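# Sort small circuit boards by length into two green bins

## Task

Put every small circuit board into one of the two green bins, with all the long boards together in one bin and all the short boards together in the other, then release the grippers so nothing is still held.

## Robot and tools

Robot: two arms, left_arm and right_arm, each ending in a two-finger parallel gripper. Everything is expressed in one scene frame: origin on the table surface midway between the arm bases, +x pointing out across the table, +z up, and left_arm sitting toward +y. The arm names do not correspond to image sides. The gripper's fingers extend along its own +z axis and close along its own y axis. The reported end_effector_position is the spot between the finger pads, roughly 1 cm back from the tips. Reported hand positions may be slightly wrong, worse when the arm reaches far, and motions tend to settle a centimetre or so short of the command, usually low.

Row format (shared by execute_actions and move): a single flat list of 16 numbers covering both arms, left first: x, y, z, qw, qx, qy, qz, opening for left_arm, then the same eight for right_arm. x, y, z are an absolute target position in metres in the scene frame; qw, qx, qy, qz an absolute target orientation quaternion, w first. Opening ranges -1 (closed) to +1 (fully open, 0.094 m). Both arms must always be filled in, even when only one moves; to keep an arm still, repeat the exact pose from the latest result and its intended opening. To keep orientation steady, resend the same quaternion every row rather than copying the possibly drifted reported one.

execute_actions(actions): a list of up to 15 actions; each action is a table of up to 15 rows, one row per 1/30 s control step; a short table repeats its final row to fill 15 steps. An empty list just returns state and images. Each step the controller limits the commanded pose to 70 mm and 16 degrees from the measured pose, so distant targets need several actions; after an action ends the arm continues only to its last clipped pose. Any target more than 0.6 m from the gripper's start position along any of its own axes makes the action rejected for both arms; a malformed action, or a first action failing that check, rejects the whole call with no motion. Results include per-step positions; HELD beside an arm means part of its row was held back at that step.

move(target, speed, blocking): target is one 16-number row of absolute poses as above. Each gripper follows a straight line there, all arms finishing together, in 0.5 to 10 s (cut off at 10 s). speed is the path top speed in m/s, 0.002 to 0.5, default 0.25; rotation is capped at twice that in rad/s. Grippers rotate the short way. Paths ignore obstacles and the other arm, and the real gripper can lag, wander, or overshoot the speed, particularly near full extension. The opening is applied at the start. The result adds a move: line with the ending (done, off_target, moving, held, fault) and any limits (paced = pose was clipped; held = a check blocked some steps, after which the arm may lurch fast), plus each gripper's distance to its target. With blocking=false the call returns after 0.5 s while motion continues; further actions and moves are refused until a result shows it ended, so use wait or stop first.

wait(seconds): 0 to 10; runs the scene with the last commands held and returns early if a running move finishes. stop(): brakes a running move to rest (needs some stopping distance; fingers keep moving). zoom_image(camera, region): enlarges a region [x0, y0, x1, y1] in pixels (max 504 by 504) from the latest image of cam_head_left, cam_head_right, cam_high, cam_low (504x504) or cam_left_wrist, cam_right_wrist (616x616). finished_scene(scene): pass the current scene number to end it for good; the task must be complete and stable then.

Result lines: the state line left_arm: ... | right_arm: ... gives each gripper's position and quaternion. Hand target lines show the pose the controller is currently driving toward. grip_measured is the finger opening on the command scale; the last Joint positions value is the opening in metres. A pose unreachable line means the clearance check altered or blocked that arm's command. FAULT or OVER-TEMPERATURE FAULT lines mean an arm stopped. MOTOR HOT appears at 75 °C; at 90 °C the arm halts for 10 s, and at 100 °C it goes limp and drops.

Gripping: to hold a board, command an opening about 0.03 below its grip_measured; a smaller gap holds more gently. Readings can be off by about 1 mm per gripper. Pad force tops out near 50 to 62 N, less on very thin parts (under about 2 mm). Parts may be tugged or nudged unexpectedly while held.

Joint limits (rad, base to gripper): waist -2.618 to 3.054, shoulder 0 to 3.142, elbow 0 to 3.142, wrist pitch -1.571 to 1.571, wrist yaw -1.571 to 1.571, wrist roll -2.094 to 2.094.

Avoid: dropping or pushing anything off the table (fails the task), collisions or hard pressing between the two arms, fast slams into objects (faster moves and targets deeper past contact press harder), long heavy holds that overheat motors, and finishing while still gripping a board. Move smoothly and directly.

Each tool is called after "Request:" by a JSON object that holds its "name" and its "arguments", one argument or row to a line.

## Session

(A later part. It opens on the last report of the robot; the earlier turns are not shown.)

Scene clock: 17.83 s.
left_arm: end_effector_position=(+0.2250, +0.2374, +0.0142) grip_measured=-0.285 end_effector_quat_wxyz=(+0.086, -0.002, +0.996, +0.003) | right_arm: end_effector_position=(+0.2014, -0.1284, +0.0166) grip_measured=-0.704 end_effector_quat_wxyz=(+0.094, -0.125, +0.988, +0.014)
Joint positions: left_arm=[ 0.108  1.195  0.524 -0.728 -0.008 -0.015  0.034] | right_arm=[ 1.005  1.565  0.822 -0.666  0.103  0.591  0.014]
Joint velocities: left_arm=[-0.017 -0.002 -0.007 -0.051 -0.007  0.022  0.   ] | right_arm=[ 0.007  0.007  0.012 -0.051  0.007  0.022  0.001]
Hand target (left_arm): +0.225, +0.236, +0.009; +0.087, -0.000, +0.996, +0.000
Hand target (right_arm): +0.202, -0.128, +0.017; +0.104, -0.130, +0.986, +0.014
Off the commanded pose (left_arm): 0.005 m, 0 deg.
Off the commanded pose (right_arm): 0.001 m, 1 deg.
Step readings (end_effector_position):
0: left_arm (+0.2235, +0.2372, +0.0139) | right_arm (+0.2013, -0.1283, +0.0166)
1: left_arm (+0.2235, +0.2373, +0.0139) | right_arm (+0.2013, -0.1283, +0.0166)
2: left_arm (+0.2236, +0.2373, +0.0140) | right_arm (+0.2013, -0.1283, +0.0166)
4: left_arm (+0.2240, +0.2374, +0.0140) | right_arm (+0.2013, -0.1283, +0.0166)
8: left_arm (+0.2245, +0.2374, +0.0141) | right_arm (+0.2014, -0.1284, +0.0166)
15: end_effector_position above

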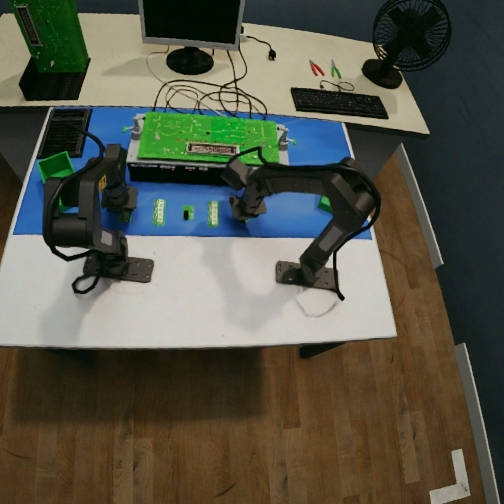

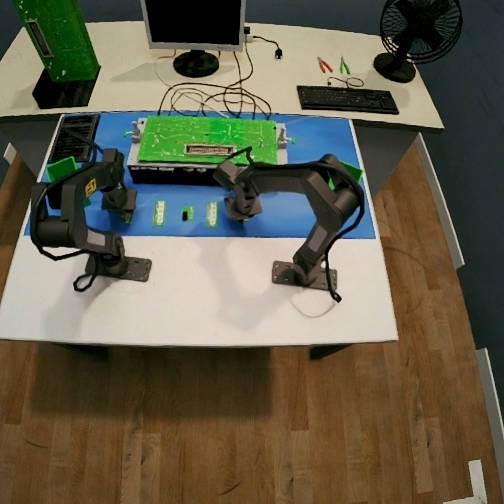

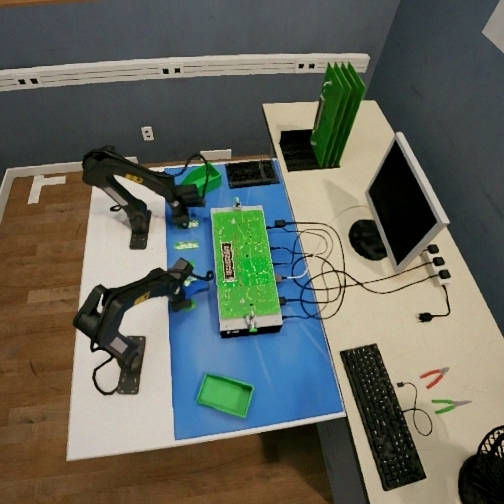

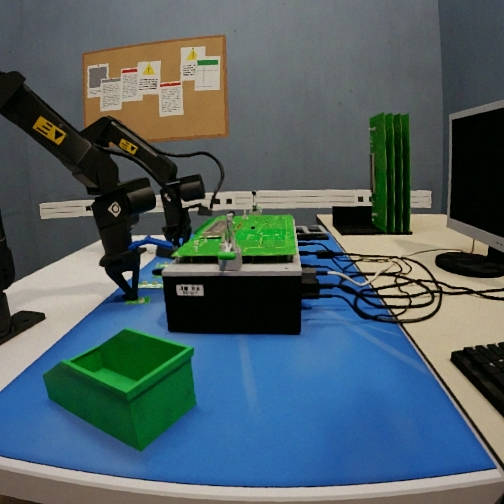

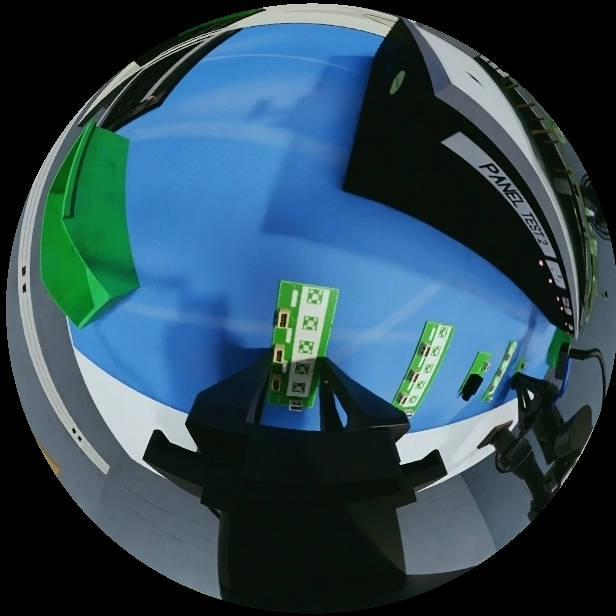

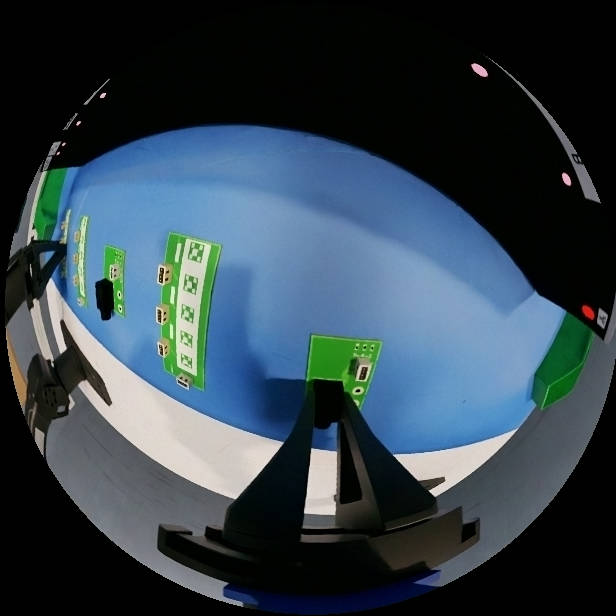

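Request:
{"name": "execute_actions", "arguments": {
  "actions": [
    [[0.225,0.236,0.009,0.087,0,0.996,0,-0.30,0.202,-0.128,0.017,0.104,-0.13,0.986,0.014,-0.725],[0.225,0.236,0.009,0.087,0,0.996,0,-0.31,0.202,-0.128,0.017,0.104,-0.13,0.986,0.014,-0.73],[0.225,0.236,0.009,0.087,0,0.996,0,-0.32,0.202,-0.128,0.017,0.104,-0.13,0.986,0.014,-0.735],[0.225,0.236,0.009,0.087,0,0.996,0,-0.33,0.202,-0.128,0.017,0.104,-0.13,0.986,0.014,-0.74]]
  ]
}}

Request:
{"name": "zoom_image", "arguments": {
  "camera": "cam_left_wrist",
  "region": [220, 260, 380, 430]
}}

Scene clock: 18.77 s.
left_arm: end_effector_position=(+0.2253, +0.2374, +0.0143) grip_measured=-0.322 end_effector_quat_wxyz=(+0.087, -0.002, +0.996, +0.003) | right_arm: end_effector_position=(+0.2014, -0.1284, +0.0166) grip_measured=-0.714 end_effector_quat_wxyz=(+0.094, -0.125, +0.988, +0.014)
Joint positions: left_arm=[ 0.108  1.195  0.524 -0.727 -0.008 -0.015  0.032] | right_arm=[ 1.005  1.565  0.822 -0.666  0.103  0.591  0.013]
Joint velocities: left_arm=[-0.022 -0.002  0.002 -0.037 -0.051 -0.037 -0.001] | right_arm=[-0.017  0.017  0.002 -0.007  0.007 -0.051 -0.001]
Hand target (left_arm): +0.225, +0.236, +0.009; +0.087, -0.000, +0.996, +0.000
Hand target (right_arm): +0.202, -0.128, +0.017; +0.104, -0.130, +0.986, +0.014
Off the commanded pose (left_arm): 0.005 m, 0 deg.
Off the commanded pose (right_arm): 0.001 m, 1 deg.
Step readings (end_effector_position):
0: left_arm (+0.2250, +0.2374, +0.0142) | right_arm (+0.2014, -0.1284, +0.0166)
1: left_arm (+0.2251, +0.2374, +0.0142) | right_arm (+0.2014, -0.1284, +0.0166)
2: left_arm (+0.2251, +0.2374, +0.0142) | right_arm (+0.2014, -0.1284, +0.0166)
4: left_arm (+0.2252, +0.2374, +0.0142) | right_arm (+0.2014, -0.1284, +0.0166)
8: left_arm (+0.2253, +0.2374, +0.0143) | right_arm (+0.2014, -0.1284, +0.0166)
15: end_effector_position above

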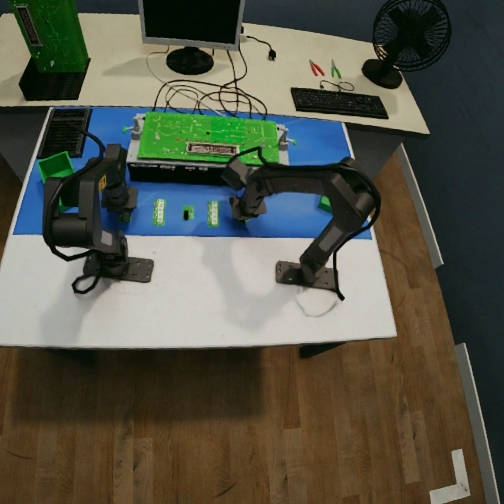

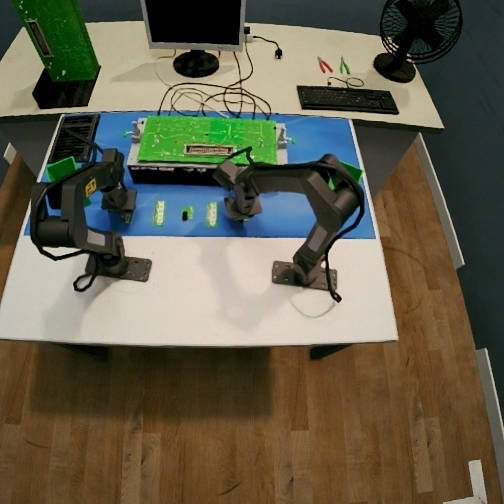

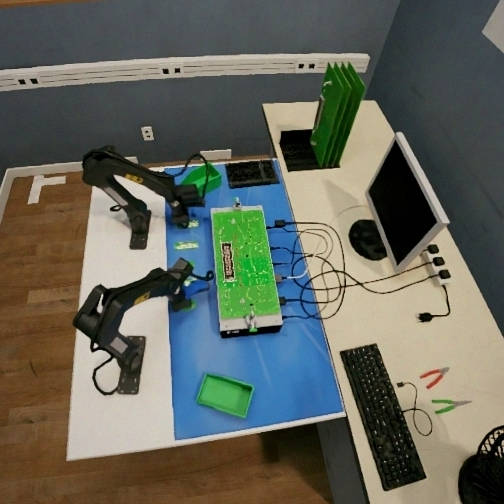

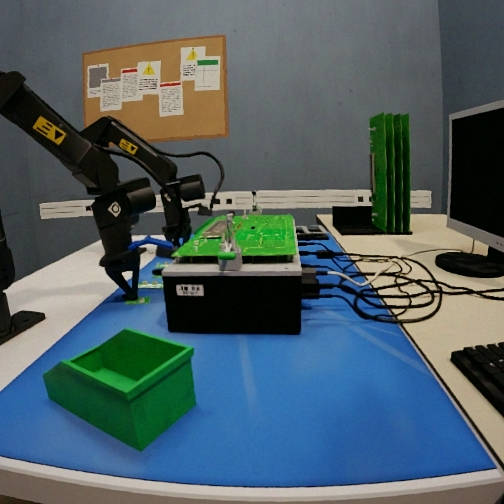

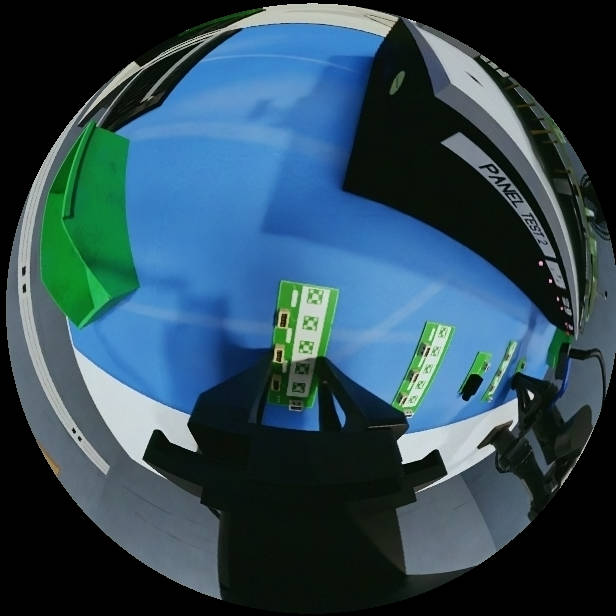

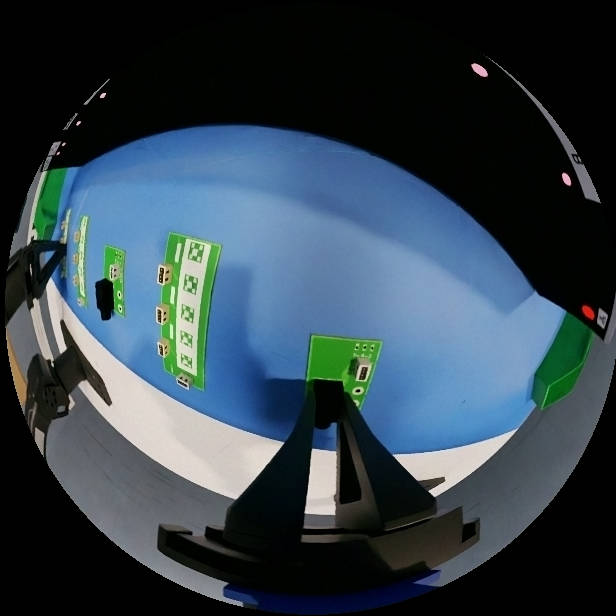

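Region (220, 260, 380, 430) of cam_left_wrist's 616x616 image, scaled by 2.965, with more detail than that image has; it fills the left 474 columns of this view, and the rest is white.

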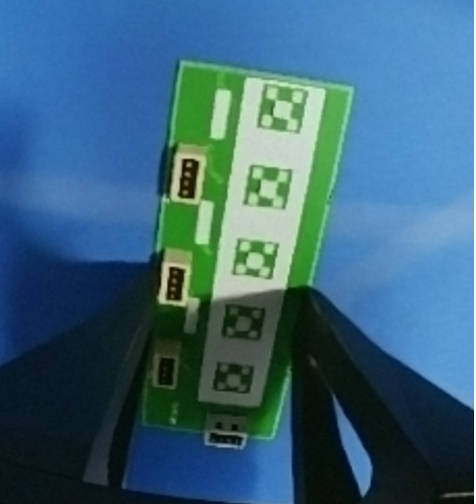

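Request:
{"name": "execute_actions", "arguments": {
  "actions": [
    [[0.225,0.236,0.009,0.087,0,0.996,0,-0.34,0.202,-0.128,0.017,0.104,-0.13,0.986,0.014,-0.745],[0.225,0.236,0.009,0.087,0,0.996,0,-0.35,0.202,-0.128,0.017,0.104,-0.13,0.986,0.014,-0.75],[0.225,0.236,0.009,0.087,0,0.996,0,-0.36,0.202,-0.128,0.017,0.104,-0.13,0.986,0.014,-0.75],[0.225,0.236,0.009,0.087,0,0.996,0,-0.37,0.202,-0.128,0.017,0.104,-0.13,0.986,0.014,-0.75]]
  ]
}}

Request:
{"name": "zoom_image", "arguments": {
  "camera": "cam_left_wrist",
  "region": [220, 260, 380, 430]
}}

Scene clock: 19.87 s.
left_arm: end_effector_position=(+0.2254, +0.2374, +0.0143) grip_measured=-0.356 end_effector_quat_wxyz=(+0.087, -0.002, +0.996, +0.003) | right_arm: end_effector_position=(+0.2014, -0.1284, +0.0166) grip_measured=-0.714 end_effector_quat_wxyz=(+0.094, -0.125, +0.988, +0.014)
Joint positions: left_arm=[ 0.108  1.195  0.524 -0.726 -0.008 -0.015  0.03 ] | right_arm=[ 1.005  1.565  0.822 -0.666  0.103  0.591  0.013]
Joint velocities: left_arm=[ 0.012 -0.012 -0.007 -0.022 -0.022 -0.022 -0.002] | right_arm=[-0.002  0.002  0.002 -0.007 -0.051 -0.022  0.   ]
Hand target (left_arm): +0.225, +0.236, +0.009; +0.087, -0.000, +0.996, +0.000
Hand target (right_arm): +0.202, -0.128, +0.017; +0.104, -0.130, +0.986, +0.014
Off the commanded pose (left_arm): 0.005 m, 0 deg.
Off the commanded pose (right_arm): 0.001 m, 1 deg.
Step readings (end_effector_position):
0: left_arm (+0.2253, +0.2374, +0.0143) | right_arm (+0.2014, -0.1284, +0.0166)
1: left_arm (+0.2253, +0.2374, +0.0143) | right_arm (+0.2014, -0.1284, +0.0166)
2: left_arm (+0.2253, +0.2374, +0.0143) | right_arm (+0.2014, -0.1284, +0.0166)
4: left_arm (+0.2254, +0.2374, +0.0143) | right_arm (+0.2014, -0.1284, +0.0166)
8: left_arm (+0.2254, +0.2374, +0.0143) | right_arm (+0.2014, -0.1284, +0.0166)
15: end_effector_position above

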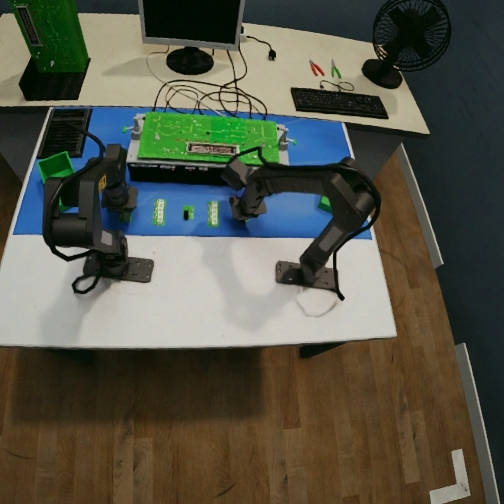

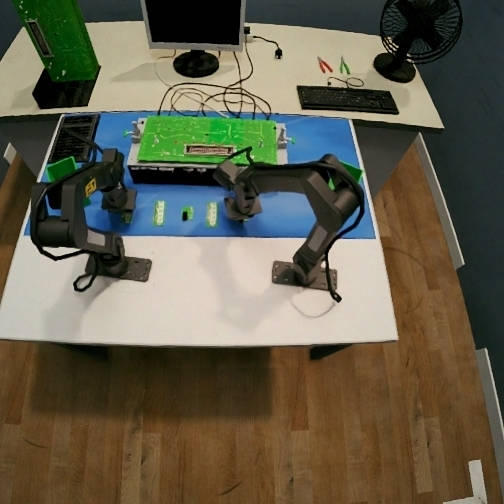

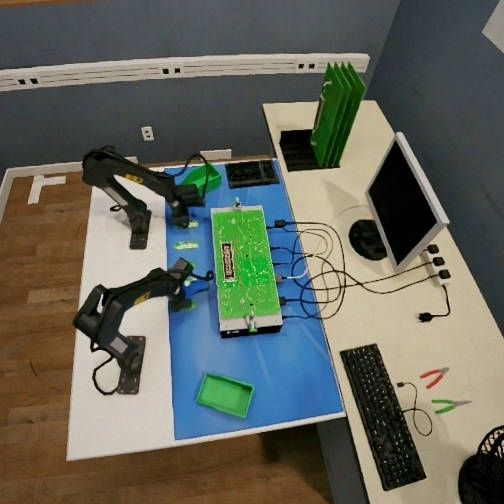

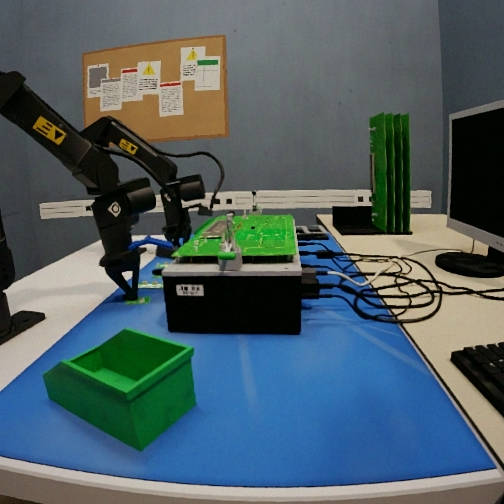

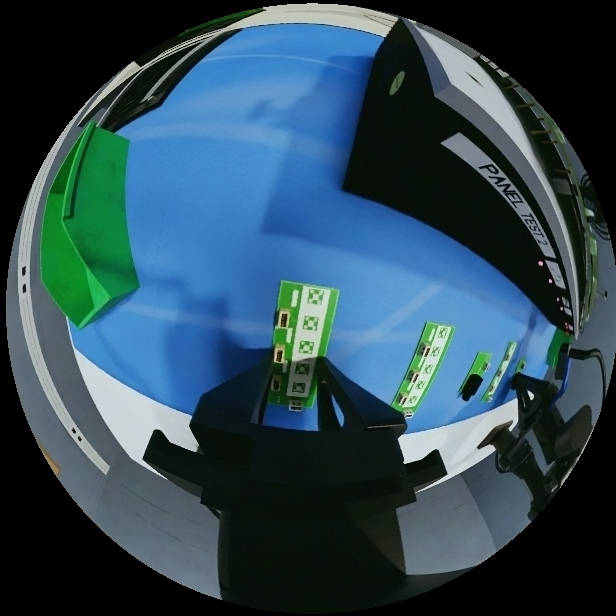

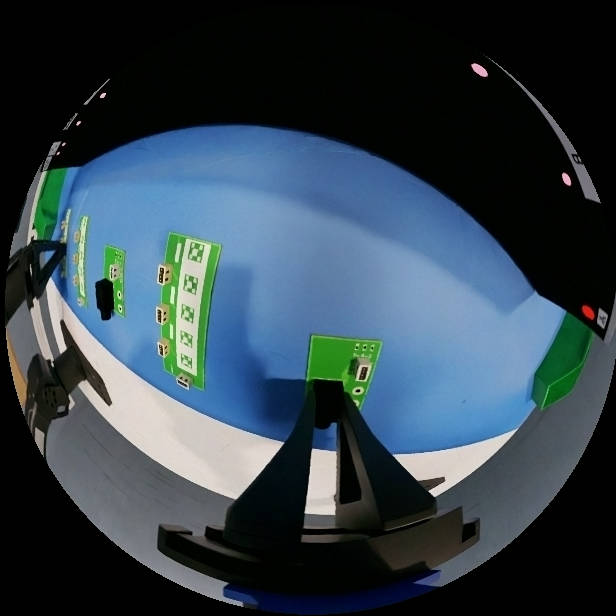

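Region (220, 260, 380, 430) of cam_left_wrist's 616x616 image, scaled by 2.965, with more detail than that image has; it fills the left 474 columns of this view, and the rest is white.

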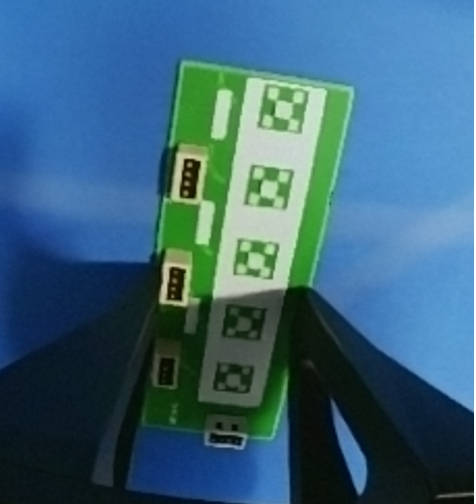

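Request:
{"name": "execute_actions", "arguments": {
  "actions": [
    [[0.225,0.236,0.009,0.087,0,0.996,0,-0.38,0.202,-0.128,0.017,0.104,-0.13,0.986,0.014,-0.75],[0.225,0.236,0.009,0.087,0,0.996,0,-0.39,0.202,-0.128,0.017,0.104,-0.13,0.986,0.014,-0.75],[0.225,0.236,0.009,0.087,0,0.996,0,-0.40,0.202,-0.128,0.017,0.104,-0.13,0.986,0.014,-0.75],[0.225,0.236,0.009,0.087,0,0.996,0,-0.41,0.202,-0.128,0.017,0.104,-0.13,0.986,0.014,-0.75]]
  ]
}}

Request:
{"name": "move", "arguments": {
  "target": [0.225,0.237,0.045,0.087,0,0.996,0,-0.41,0.200,-0.128,0.05,0.104,-0.13,0.986,0.014,-0.75],
  "speed": 0.06
}}

Scene clock: 20.73 s.
left_arm: end_effector_position=(+0.2266, +0.2392, +0.0151) grip_measured=-0.406 end_effector_quat_wxyz=(+0.090, -0.003, +0.996, +0.007) | right_arm: end_effector_position=(+0.2014, -0.1284, +0.0166) grip_measured=-0.714 end_effector_quat_wxyz=(+0.094, -0.125, +0.988, +0.014)
Joint positions: left_arm=[ 0.109  1.192  0.526 -0.725 -0.017 -0.015  0.028] | right_arm=[ 1.005  1.565  0.822 -0.666  0.103  0.591  0.013]
Joint velocities: left_arm=[-0.007 -0.002  0.017 -0.022 -0.022 -0.051  0.   ] | right_arm=[ 0.002 -0.012  0.002 -0.022 -0.066  0.051  0.001]
Hand target (left_arm): +0.225, +0.236, +0.009; +0.087, -0.000, +0.996, +0.000
Hand target (right_arm): +0.202, -0.128, +0.017; +0.104, -0.130, +0.986, +0.014
Off the commanded pose (left_arm): 0.007 m, 1 deg.
Off the commanded pose (right_arm): 0.001 m, 1 deg.
Step readings (end_effector_position):
0: left_arm (+0.2254, +0.2374, +0.0143) | right_arm (+0.2014, -0.1284, +0.0166)
1: left_arm (+0.2254, +0.2374, +0.0143) | right_arm (+0.2014, -0.1284, +0.0166)
2: left_arm (+0.2255, +0.2374, +0.0143) | right_arm (+0.2014, -0.1284, +0.0166)
4: left_arm (+0.2254, +0.2387, +0.0144) | right_arm (+0.2014, -0.1284, +0.0166)
8: left_arm (+0.2266, +0.2392, +0.0151) | right_arm (+0.2014, -0.1284, +0.0166)
15: end_effector_position above

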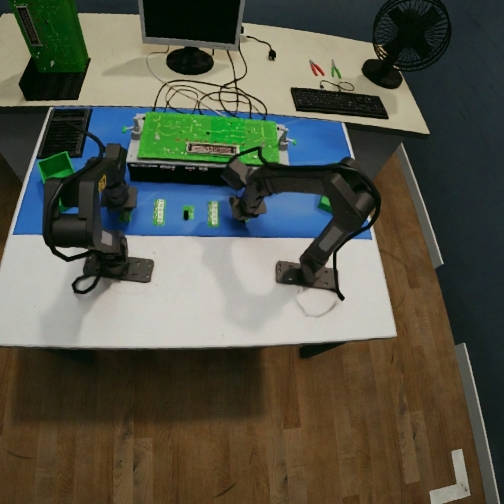

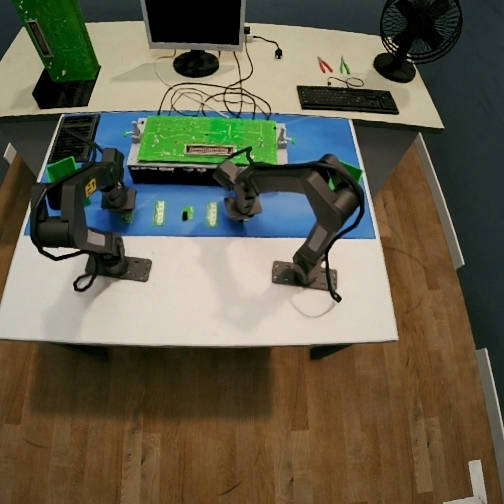

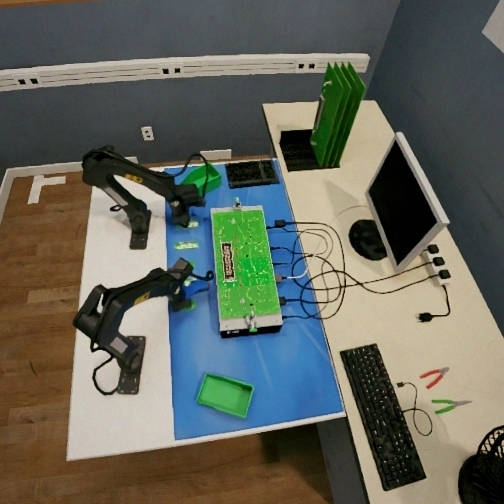

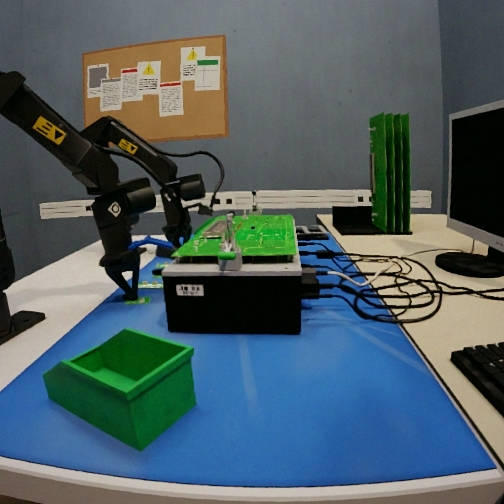

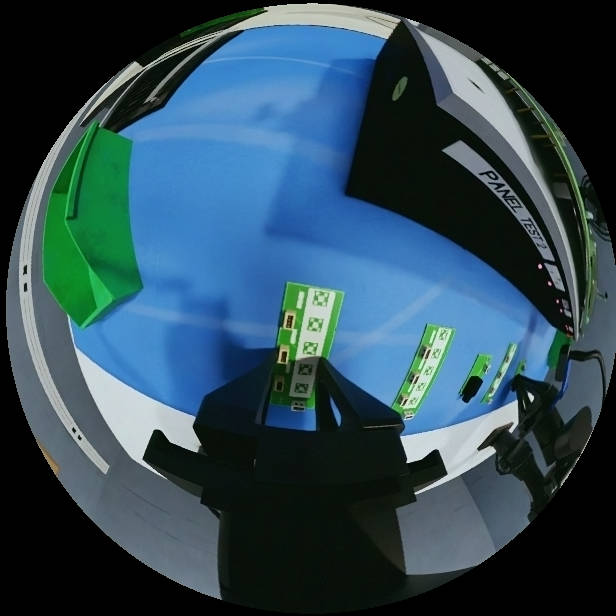

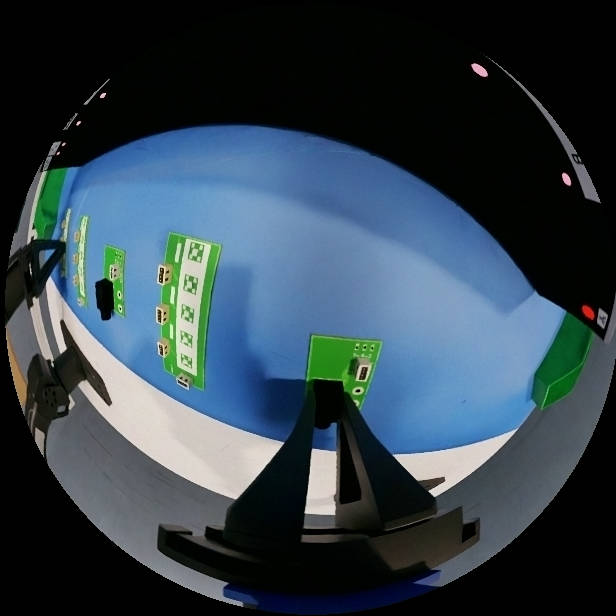

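Scene clock: 21.83 s.
left_arm: end_effector_position=(+0.2199, +0.2384, +0.0352) grip_measured=-0.408 end_effector_quat_wxyz=(+0.074, -0.003, +0.997, +0.005) | right_arm: end_effector_position=(+0.1935, -0.1374, +0.0342) grip_measured=-0.714 end_effector_quat_wxyz=(+0.081, -0.126, +0.989, +0.003)
Joint positions: left_arm=[ 0.109  1.156  0.596 -0.862 -0.012 -0.015  0.028] | right_arm=[ 1.005  1.517  0.858 -0.786  0.104  0.591  0.013]
Joint velocities: left_arm=[-0.017 -0.012 -0.037 -0.037 -0.007 -0.051 -0.   ] | right_arm=[-0.007 -0.007 -0.007  0.037 -0.007 -0.007 -0.   ]
Hand target (left_arm): +0.225, +0.237, +0.045; +0.087, +0.000, +0.996, +0.000
Hand target (right_arm): +0.200, -0.128, +0.050; +0.104, -0.130, +0.986, +0.014
Off the commanded pose (left_arm): 0.011 m, 2 deg.
Off the commanded pose (right_arm): 0.019 m, 3 deg.
move: off_target (left_arm, right_arm)

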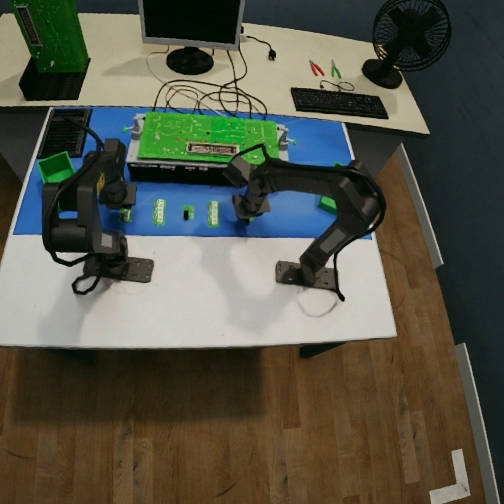

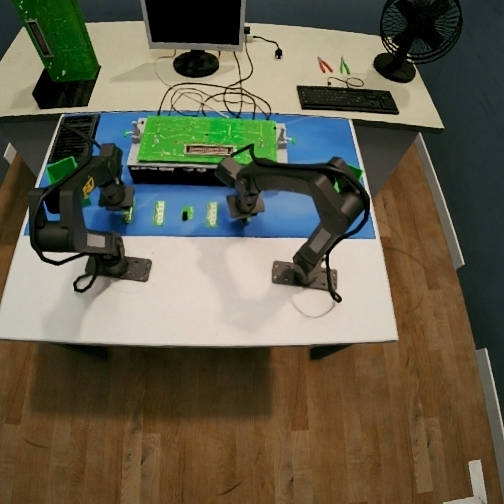

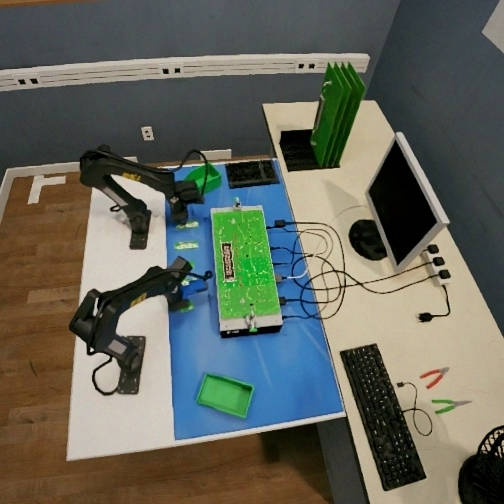

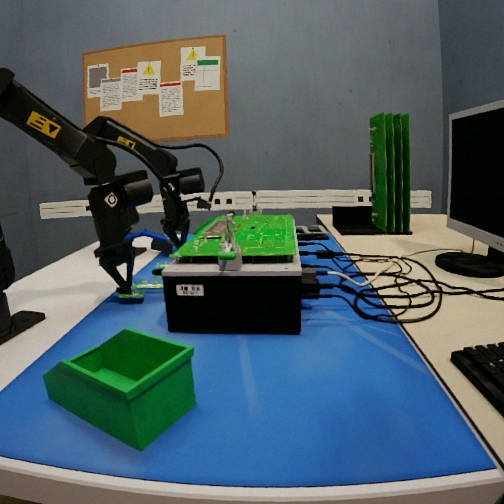

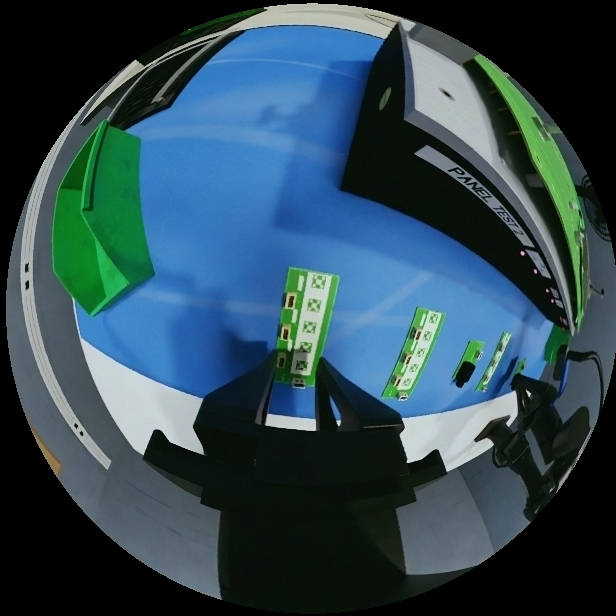

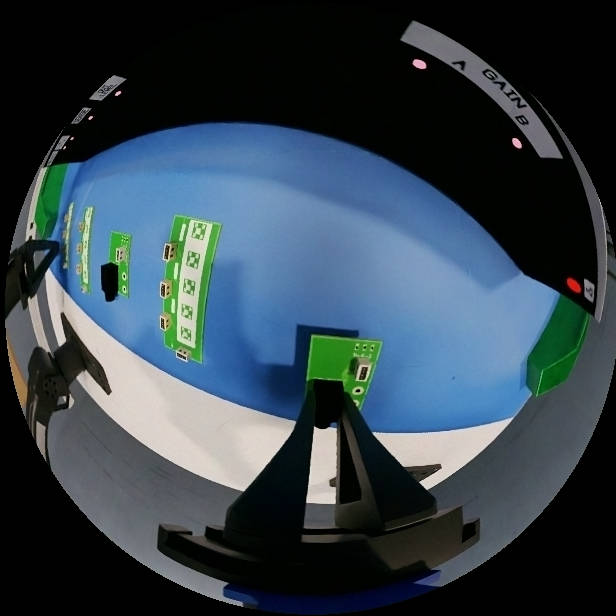

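Request:
{"name": "move", "arguments": {
  "target": [0.227,0.247,0.024,0.087,0,0.996,0,-0.6,0.2,-0.27,0.15,0.087,0.1,0.991,-0.009,-0.75],
  "speed": 0.25
}}

Request:
{"name": "move", "arguments": {
  "target": [0.227,0.247,0.024,0.087,0,0.996,0,-0.6,0.29,-0.44,0.14,0.085,0.215,0.972,-0.019,-0.75],
  "speed": 0.25
}}

Scene clock: 26.57 s.
left_arm: end_effector_position=(+0.2298, +0.2474, +0.0298) grip_measured=-0.598 end_effector_quat_wxyz=(+0.093, -0.001, +0.996, +0.005) | right_arm: end_effector_position=(+0.1978, -0.2688, +0.1370) grip_measured=-0.714 end_effector_quat_wxyz=(+0.064, +0.099, +0.993, -0.016)
Joint positions: left_arm=[ 0.164  1.172  0.576 -0.788 -0.002  0.042  0.019] | right_arm=[ 0.516  1.204  1.037 -1.303  0.087  0.556  0.013]
Joint velocities: left_arm=[-0.017  0.012  0.002 -0.11   0.037 -0.037 -0.   ] | right_arm=[-0.002 -0.002  0.017  0.007  0.007  0.051 -0.001]
Hand target (left_arm): +0.227, +0.247, +0.024; +0.087, -0.000, +0.996, +0.000
Hand target (right_arm): +0.203, -0.269, +0.151; +0.084, +0.100, +0.991, -0.007
Off the commanded pose (left_arm): 0.006 m, 1 deg.
Off the commanded pose (right_arm): 0.013 m, 3 deg.
move: off_target (right_arm)

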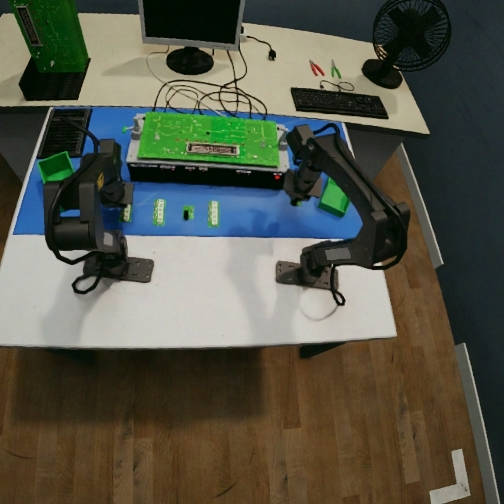

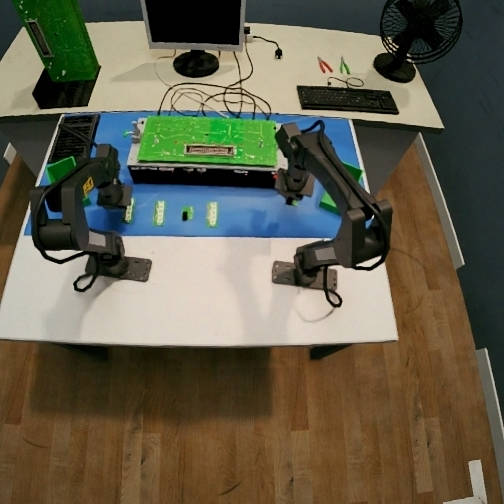

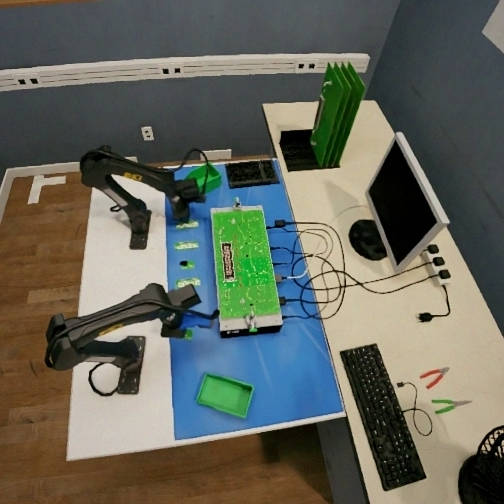

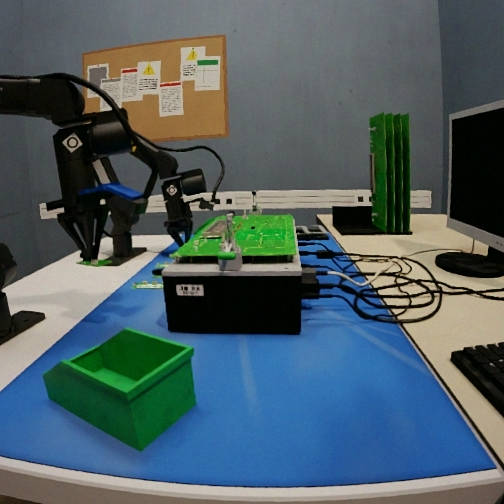

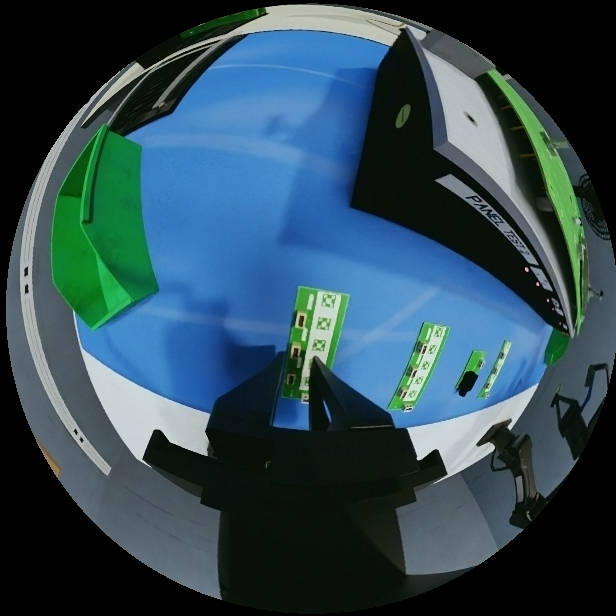

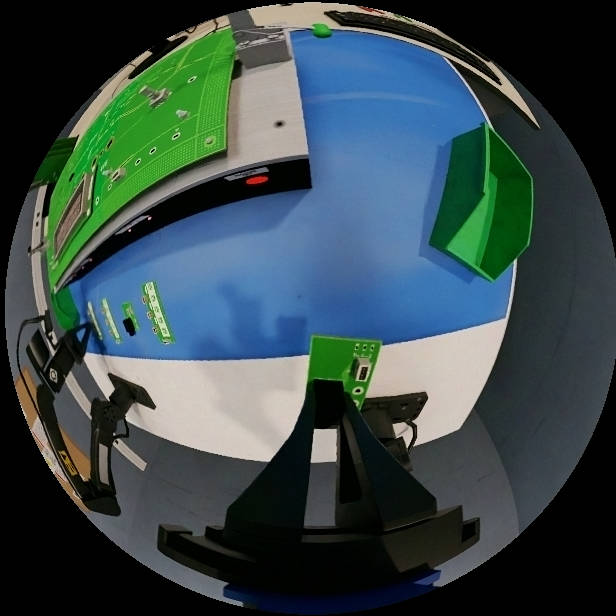

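Scene clock: 27.90 s.
left_arm: end_effector_position=(+0.2300, +0.2474, +0.0298) grip_measured=-0.598 end_effector_quat_wxyz=(+0.093, -0.001, +0.996, +0.005) | right_arm: end_effector_position=(+0.2784, -0.4338, +0.1248) grip_measured=-0.714 end_effector_quat_wxyz=(+0.053, +0.218, +0.974, -0.014)
Joint positions: left_arm=[ 0.164  1.172  0.576 -0.788 -0.002  0.042  0.019] | right_arm=[-0.215  1.554  1.271 -1.179  0.012  0.071  0.013]
Joint velocities: left_arm=[ 0.002 -0.002  0.022 -0.051  0.037  0.007  0.001] | right_arm=[-0.042 -0.002 -0.002  0.051  0.051 -0.022 -0.   ]
Hand target (left_arm): +0.227, +0.247, +0.024; +0.087, -0.000, +0.996, +0.000
Hand target (right_arm): +0.292, -0.439, +0.139; +0.084, +0.215, +0.973, -0.015
Off the commanded pose (left_arm): 0.007 m, 1 deg.
Off the commanded pose (right_arm): 0.020 m, 4 deg.
move: off_target (right_arm)

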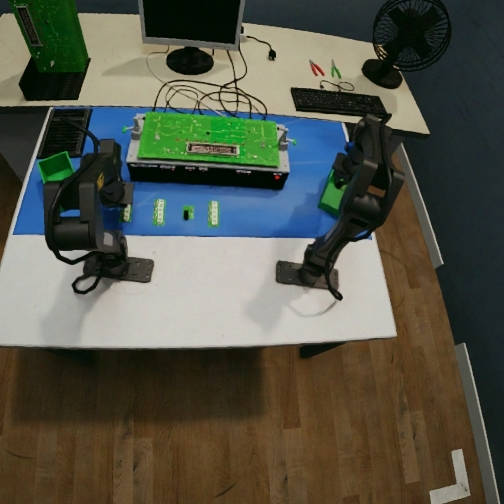

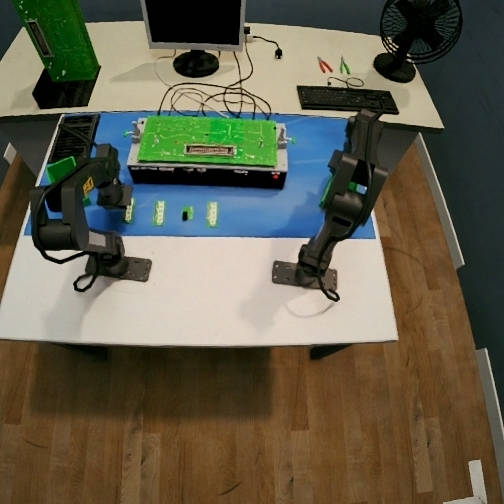

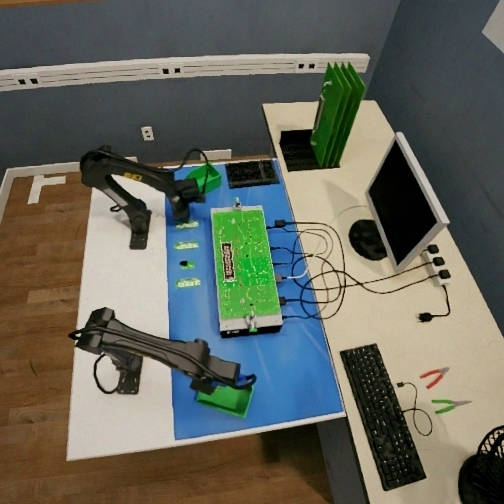

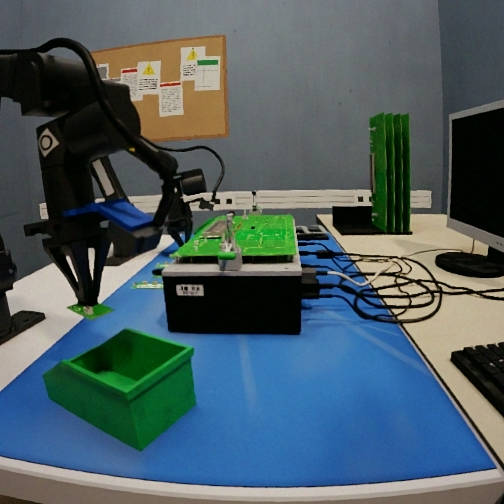

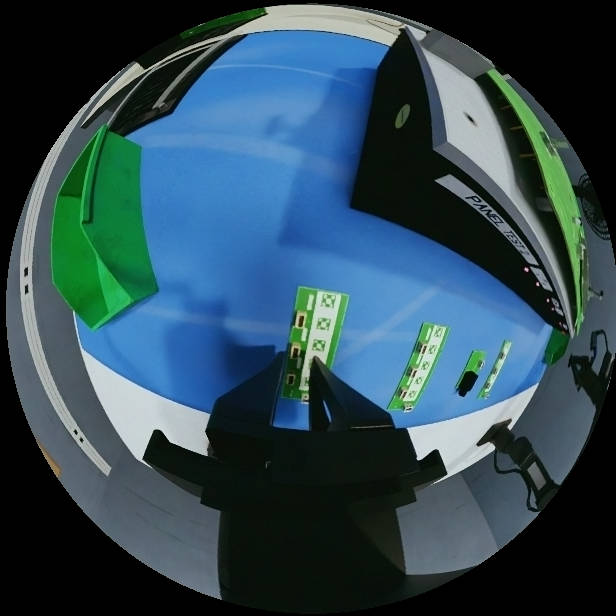

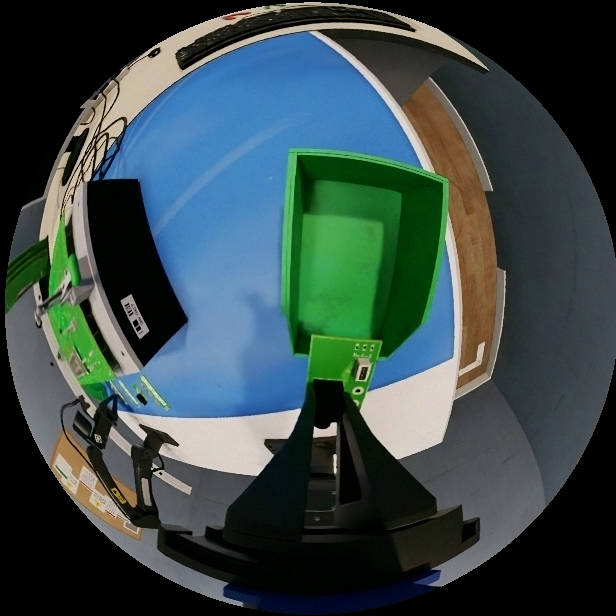

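Request:
{"name": "zoom_image", "arguments": {
  "camera": "cam_left_wrist",
  "region": [240, 270, 380, 420]
}}

Region (240, 270, 380, 420) of cam_left_wrist's 616x616 image, scaled by 3.360, with more detail than that image has; it fills the left 470 columns of this view, and the rest is white.

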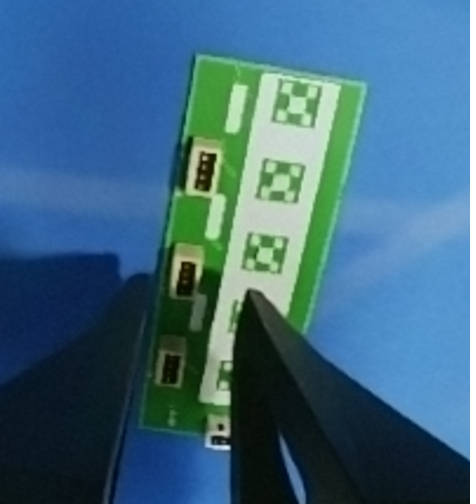

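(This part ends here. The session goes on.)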